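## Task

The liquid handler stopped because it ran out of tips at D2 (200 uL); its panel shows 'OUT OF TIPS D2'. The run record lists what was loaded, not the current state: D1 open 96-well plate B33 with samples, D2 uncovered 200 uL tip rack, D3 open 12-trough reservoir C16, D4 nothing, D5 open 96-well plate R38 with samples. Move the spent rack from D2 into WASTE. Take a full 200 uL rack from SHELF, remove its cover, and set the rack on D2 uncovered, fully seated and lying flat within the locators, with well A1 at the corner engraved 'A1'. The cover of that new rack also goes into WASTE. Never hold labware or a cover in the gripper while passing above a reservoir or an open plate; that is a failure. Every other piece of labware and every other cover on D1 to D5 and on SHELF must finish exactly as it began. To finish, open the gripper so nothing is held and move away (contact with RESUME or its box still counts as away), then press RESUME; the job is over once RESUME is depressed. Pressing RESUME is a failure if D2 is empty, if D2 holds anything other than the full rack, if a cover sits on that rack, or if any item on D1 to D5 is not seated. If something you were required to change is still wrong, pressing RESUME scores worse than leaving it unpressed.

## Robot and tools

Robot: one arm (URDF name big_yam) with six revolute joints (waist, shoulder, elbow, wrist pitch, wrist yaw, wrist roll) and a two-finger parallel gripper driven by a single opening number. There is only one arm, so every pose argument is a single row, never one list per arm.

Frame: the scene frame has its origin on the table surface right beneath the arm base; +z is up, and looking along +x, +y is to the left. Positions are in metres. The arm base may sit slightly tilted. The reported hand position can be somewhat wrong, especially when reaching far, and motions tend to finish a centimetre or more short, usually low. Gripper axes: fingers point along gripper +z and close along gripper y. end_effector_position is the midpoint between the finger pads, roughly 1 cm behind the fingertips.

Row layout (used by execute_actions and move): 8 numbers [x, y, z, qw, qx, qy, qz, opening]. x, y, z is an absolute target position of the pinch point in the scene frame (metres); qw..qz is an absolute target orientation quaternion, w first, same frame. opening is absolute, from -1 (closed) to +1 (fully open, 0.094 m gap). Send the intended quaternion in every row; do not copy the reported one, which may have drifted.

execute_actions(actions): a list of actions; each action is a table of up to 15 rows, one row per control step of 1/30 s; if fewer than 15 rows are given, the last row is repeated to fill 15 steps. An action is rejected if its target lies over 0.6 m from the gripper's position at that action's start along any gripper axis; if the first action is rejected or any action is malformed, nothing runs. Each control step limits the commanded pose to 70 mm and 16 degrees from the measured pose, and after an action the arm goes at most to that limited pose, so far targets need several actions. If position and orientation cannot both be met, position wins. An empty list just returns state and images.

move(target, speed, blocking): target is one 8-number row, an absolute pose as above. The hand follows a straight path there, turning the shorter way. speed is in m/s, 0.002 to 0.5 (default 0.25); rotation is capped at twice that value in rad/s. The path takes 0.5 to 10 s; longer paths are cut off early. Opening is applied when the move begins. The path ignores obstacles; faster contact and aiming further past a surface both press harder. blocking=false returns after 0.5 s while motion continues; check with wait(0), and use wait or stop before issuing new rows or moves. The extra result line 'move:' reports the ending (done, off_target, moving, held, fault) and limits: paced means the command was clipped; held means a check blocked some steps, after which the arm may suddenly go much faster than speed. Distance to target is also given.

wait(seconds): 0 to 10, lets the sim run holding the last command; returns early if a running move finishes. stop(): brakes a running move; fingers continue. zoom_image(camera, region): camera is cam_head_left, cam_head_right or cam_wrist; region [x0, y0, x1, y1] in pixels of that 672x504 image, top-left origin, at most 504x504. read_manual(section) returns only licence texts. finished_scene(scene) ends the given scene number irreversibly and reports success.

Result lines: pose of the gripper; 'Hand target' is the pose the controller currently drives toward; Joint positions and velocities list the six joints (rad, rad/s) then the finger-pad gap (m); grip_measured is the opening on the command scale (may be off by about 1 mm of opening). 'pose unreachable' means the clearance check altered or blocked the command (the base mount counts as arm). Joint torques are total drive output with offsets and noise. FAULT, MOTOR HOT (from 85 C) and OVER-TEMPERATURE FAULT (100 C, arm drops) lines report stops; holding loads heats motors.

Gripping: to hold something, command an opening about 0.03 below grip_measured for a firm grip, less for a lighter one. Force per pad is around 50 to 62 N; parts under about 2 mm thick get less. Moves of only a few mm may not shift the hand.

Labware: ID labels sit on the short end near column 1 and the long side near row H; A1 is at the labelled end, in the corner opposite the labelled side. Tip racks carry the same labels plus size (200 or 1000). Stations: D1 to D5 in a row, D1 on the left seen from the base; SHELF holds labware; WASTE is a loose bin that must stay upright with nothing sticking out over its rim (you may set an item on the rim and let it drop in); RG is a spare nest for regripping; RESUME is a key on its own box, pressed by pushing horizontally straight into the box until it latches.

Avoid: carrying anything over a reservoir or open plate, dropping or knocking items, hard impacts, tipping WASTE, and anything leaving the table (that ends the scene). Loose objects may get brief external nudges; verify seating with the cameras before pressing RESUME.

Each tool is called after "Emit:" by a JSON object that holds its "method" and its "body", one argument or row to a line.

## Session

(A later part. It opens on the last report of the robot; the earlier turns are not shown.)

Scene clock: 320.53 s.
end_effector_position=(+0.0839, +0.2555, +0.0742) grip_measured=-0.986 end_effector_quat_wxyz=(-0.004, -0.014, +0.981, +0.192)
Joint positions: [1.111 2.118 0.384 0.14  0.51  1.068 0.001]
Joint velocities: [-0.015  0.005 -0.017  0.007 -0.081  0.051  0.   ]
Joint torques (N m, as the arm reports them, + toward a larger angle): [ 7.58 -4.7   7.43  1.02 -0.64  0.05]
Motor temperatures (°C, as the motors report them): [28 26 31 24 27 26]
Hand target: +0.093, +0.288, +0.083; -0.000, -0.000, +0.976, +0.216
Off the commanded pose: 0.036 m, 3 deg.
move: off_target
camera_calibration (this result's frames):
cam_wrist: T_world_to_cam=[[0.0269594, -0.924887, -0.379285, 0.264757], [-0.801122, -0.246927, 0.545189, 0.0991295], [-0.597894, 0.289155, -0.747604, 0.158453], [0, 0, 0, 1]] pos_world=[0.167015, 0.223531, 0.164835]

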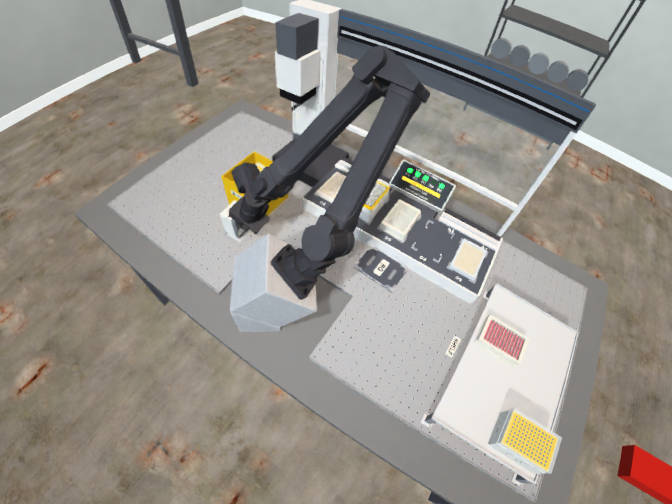

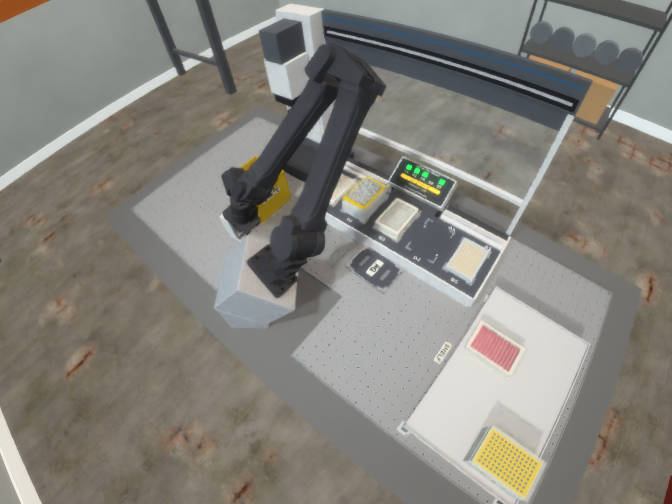

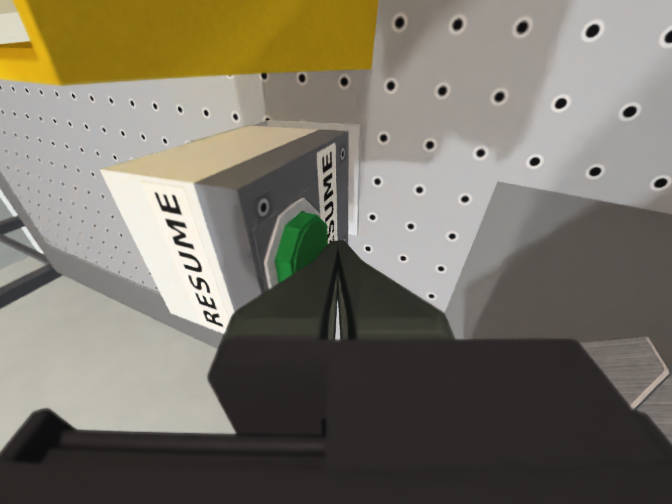

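Emit:
{"method": "move", "body": {
  "target": [0.098,0.315,0.097,0,0,0.966,0.26,-1],
  "speed": 0.03
}}

Scene clock: 327.37 s.
end_effector_position=(+0.0786, +0.2598, +0.0761) grip_measured=-0.987 end_effector_quat_wxyz=(-0.019, -0.018, +0.979, +0.204)
Joint positions: [1.111 2.118 0.383 0.149 0.47  1.062 0.001]
Joint velocities: [ 0.005 -0.005 -0.007 -0.017  0.022  0.007 -0.001]
Joint torques (N m, as the arm reports them, + toward a larger angle): [ 7.83 -7.14  8.46  2.58 -0.87 -0.27]
Motor temperatures (°C, as the motors report them): [28 26 31 24 27 26]
move: unfinished (the scene ended)
camera_calibration (this result's frames):
cam_wrist: T_world_to_cam=[[0.0278793, -0.91472, -0.403126, 0.268715], [-0.781456, -0.271423, 0.561833, 0.0984137], [-0.623338, 0.299362, -0.72238, 0.152958], [0, 0, 0, 1]] pos_world=[0.164759, 0.226721, 0.163528]
The task's run has ended: the event that ends the task has happened. This ends this scene only. If you have not yet called finished_scene for this scene, call it to go on to the next scene.

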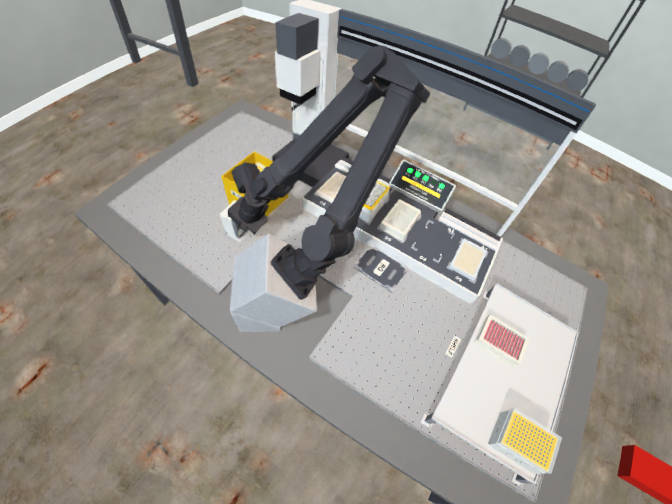

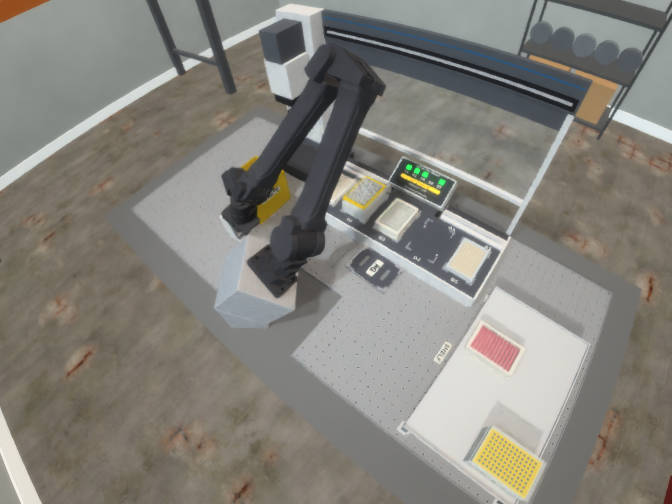

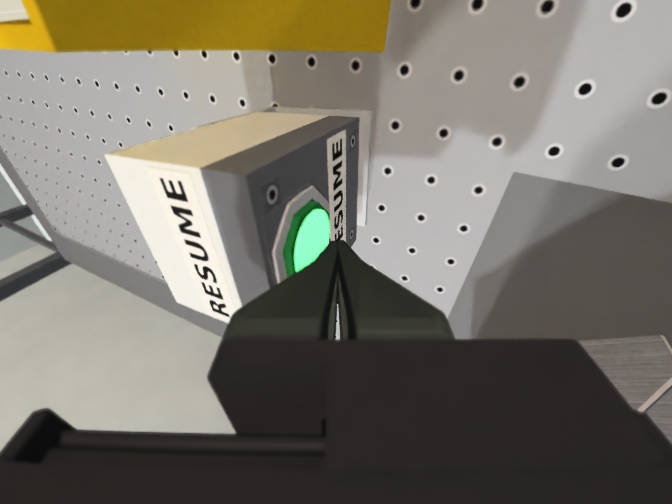

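Emit:
{"method": "finished_scene", "body": {
  "scene": 1
}}

The scene is finished: the task was done.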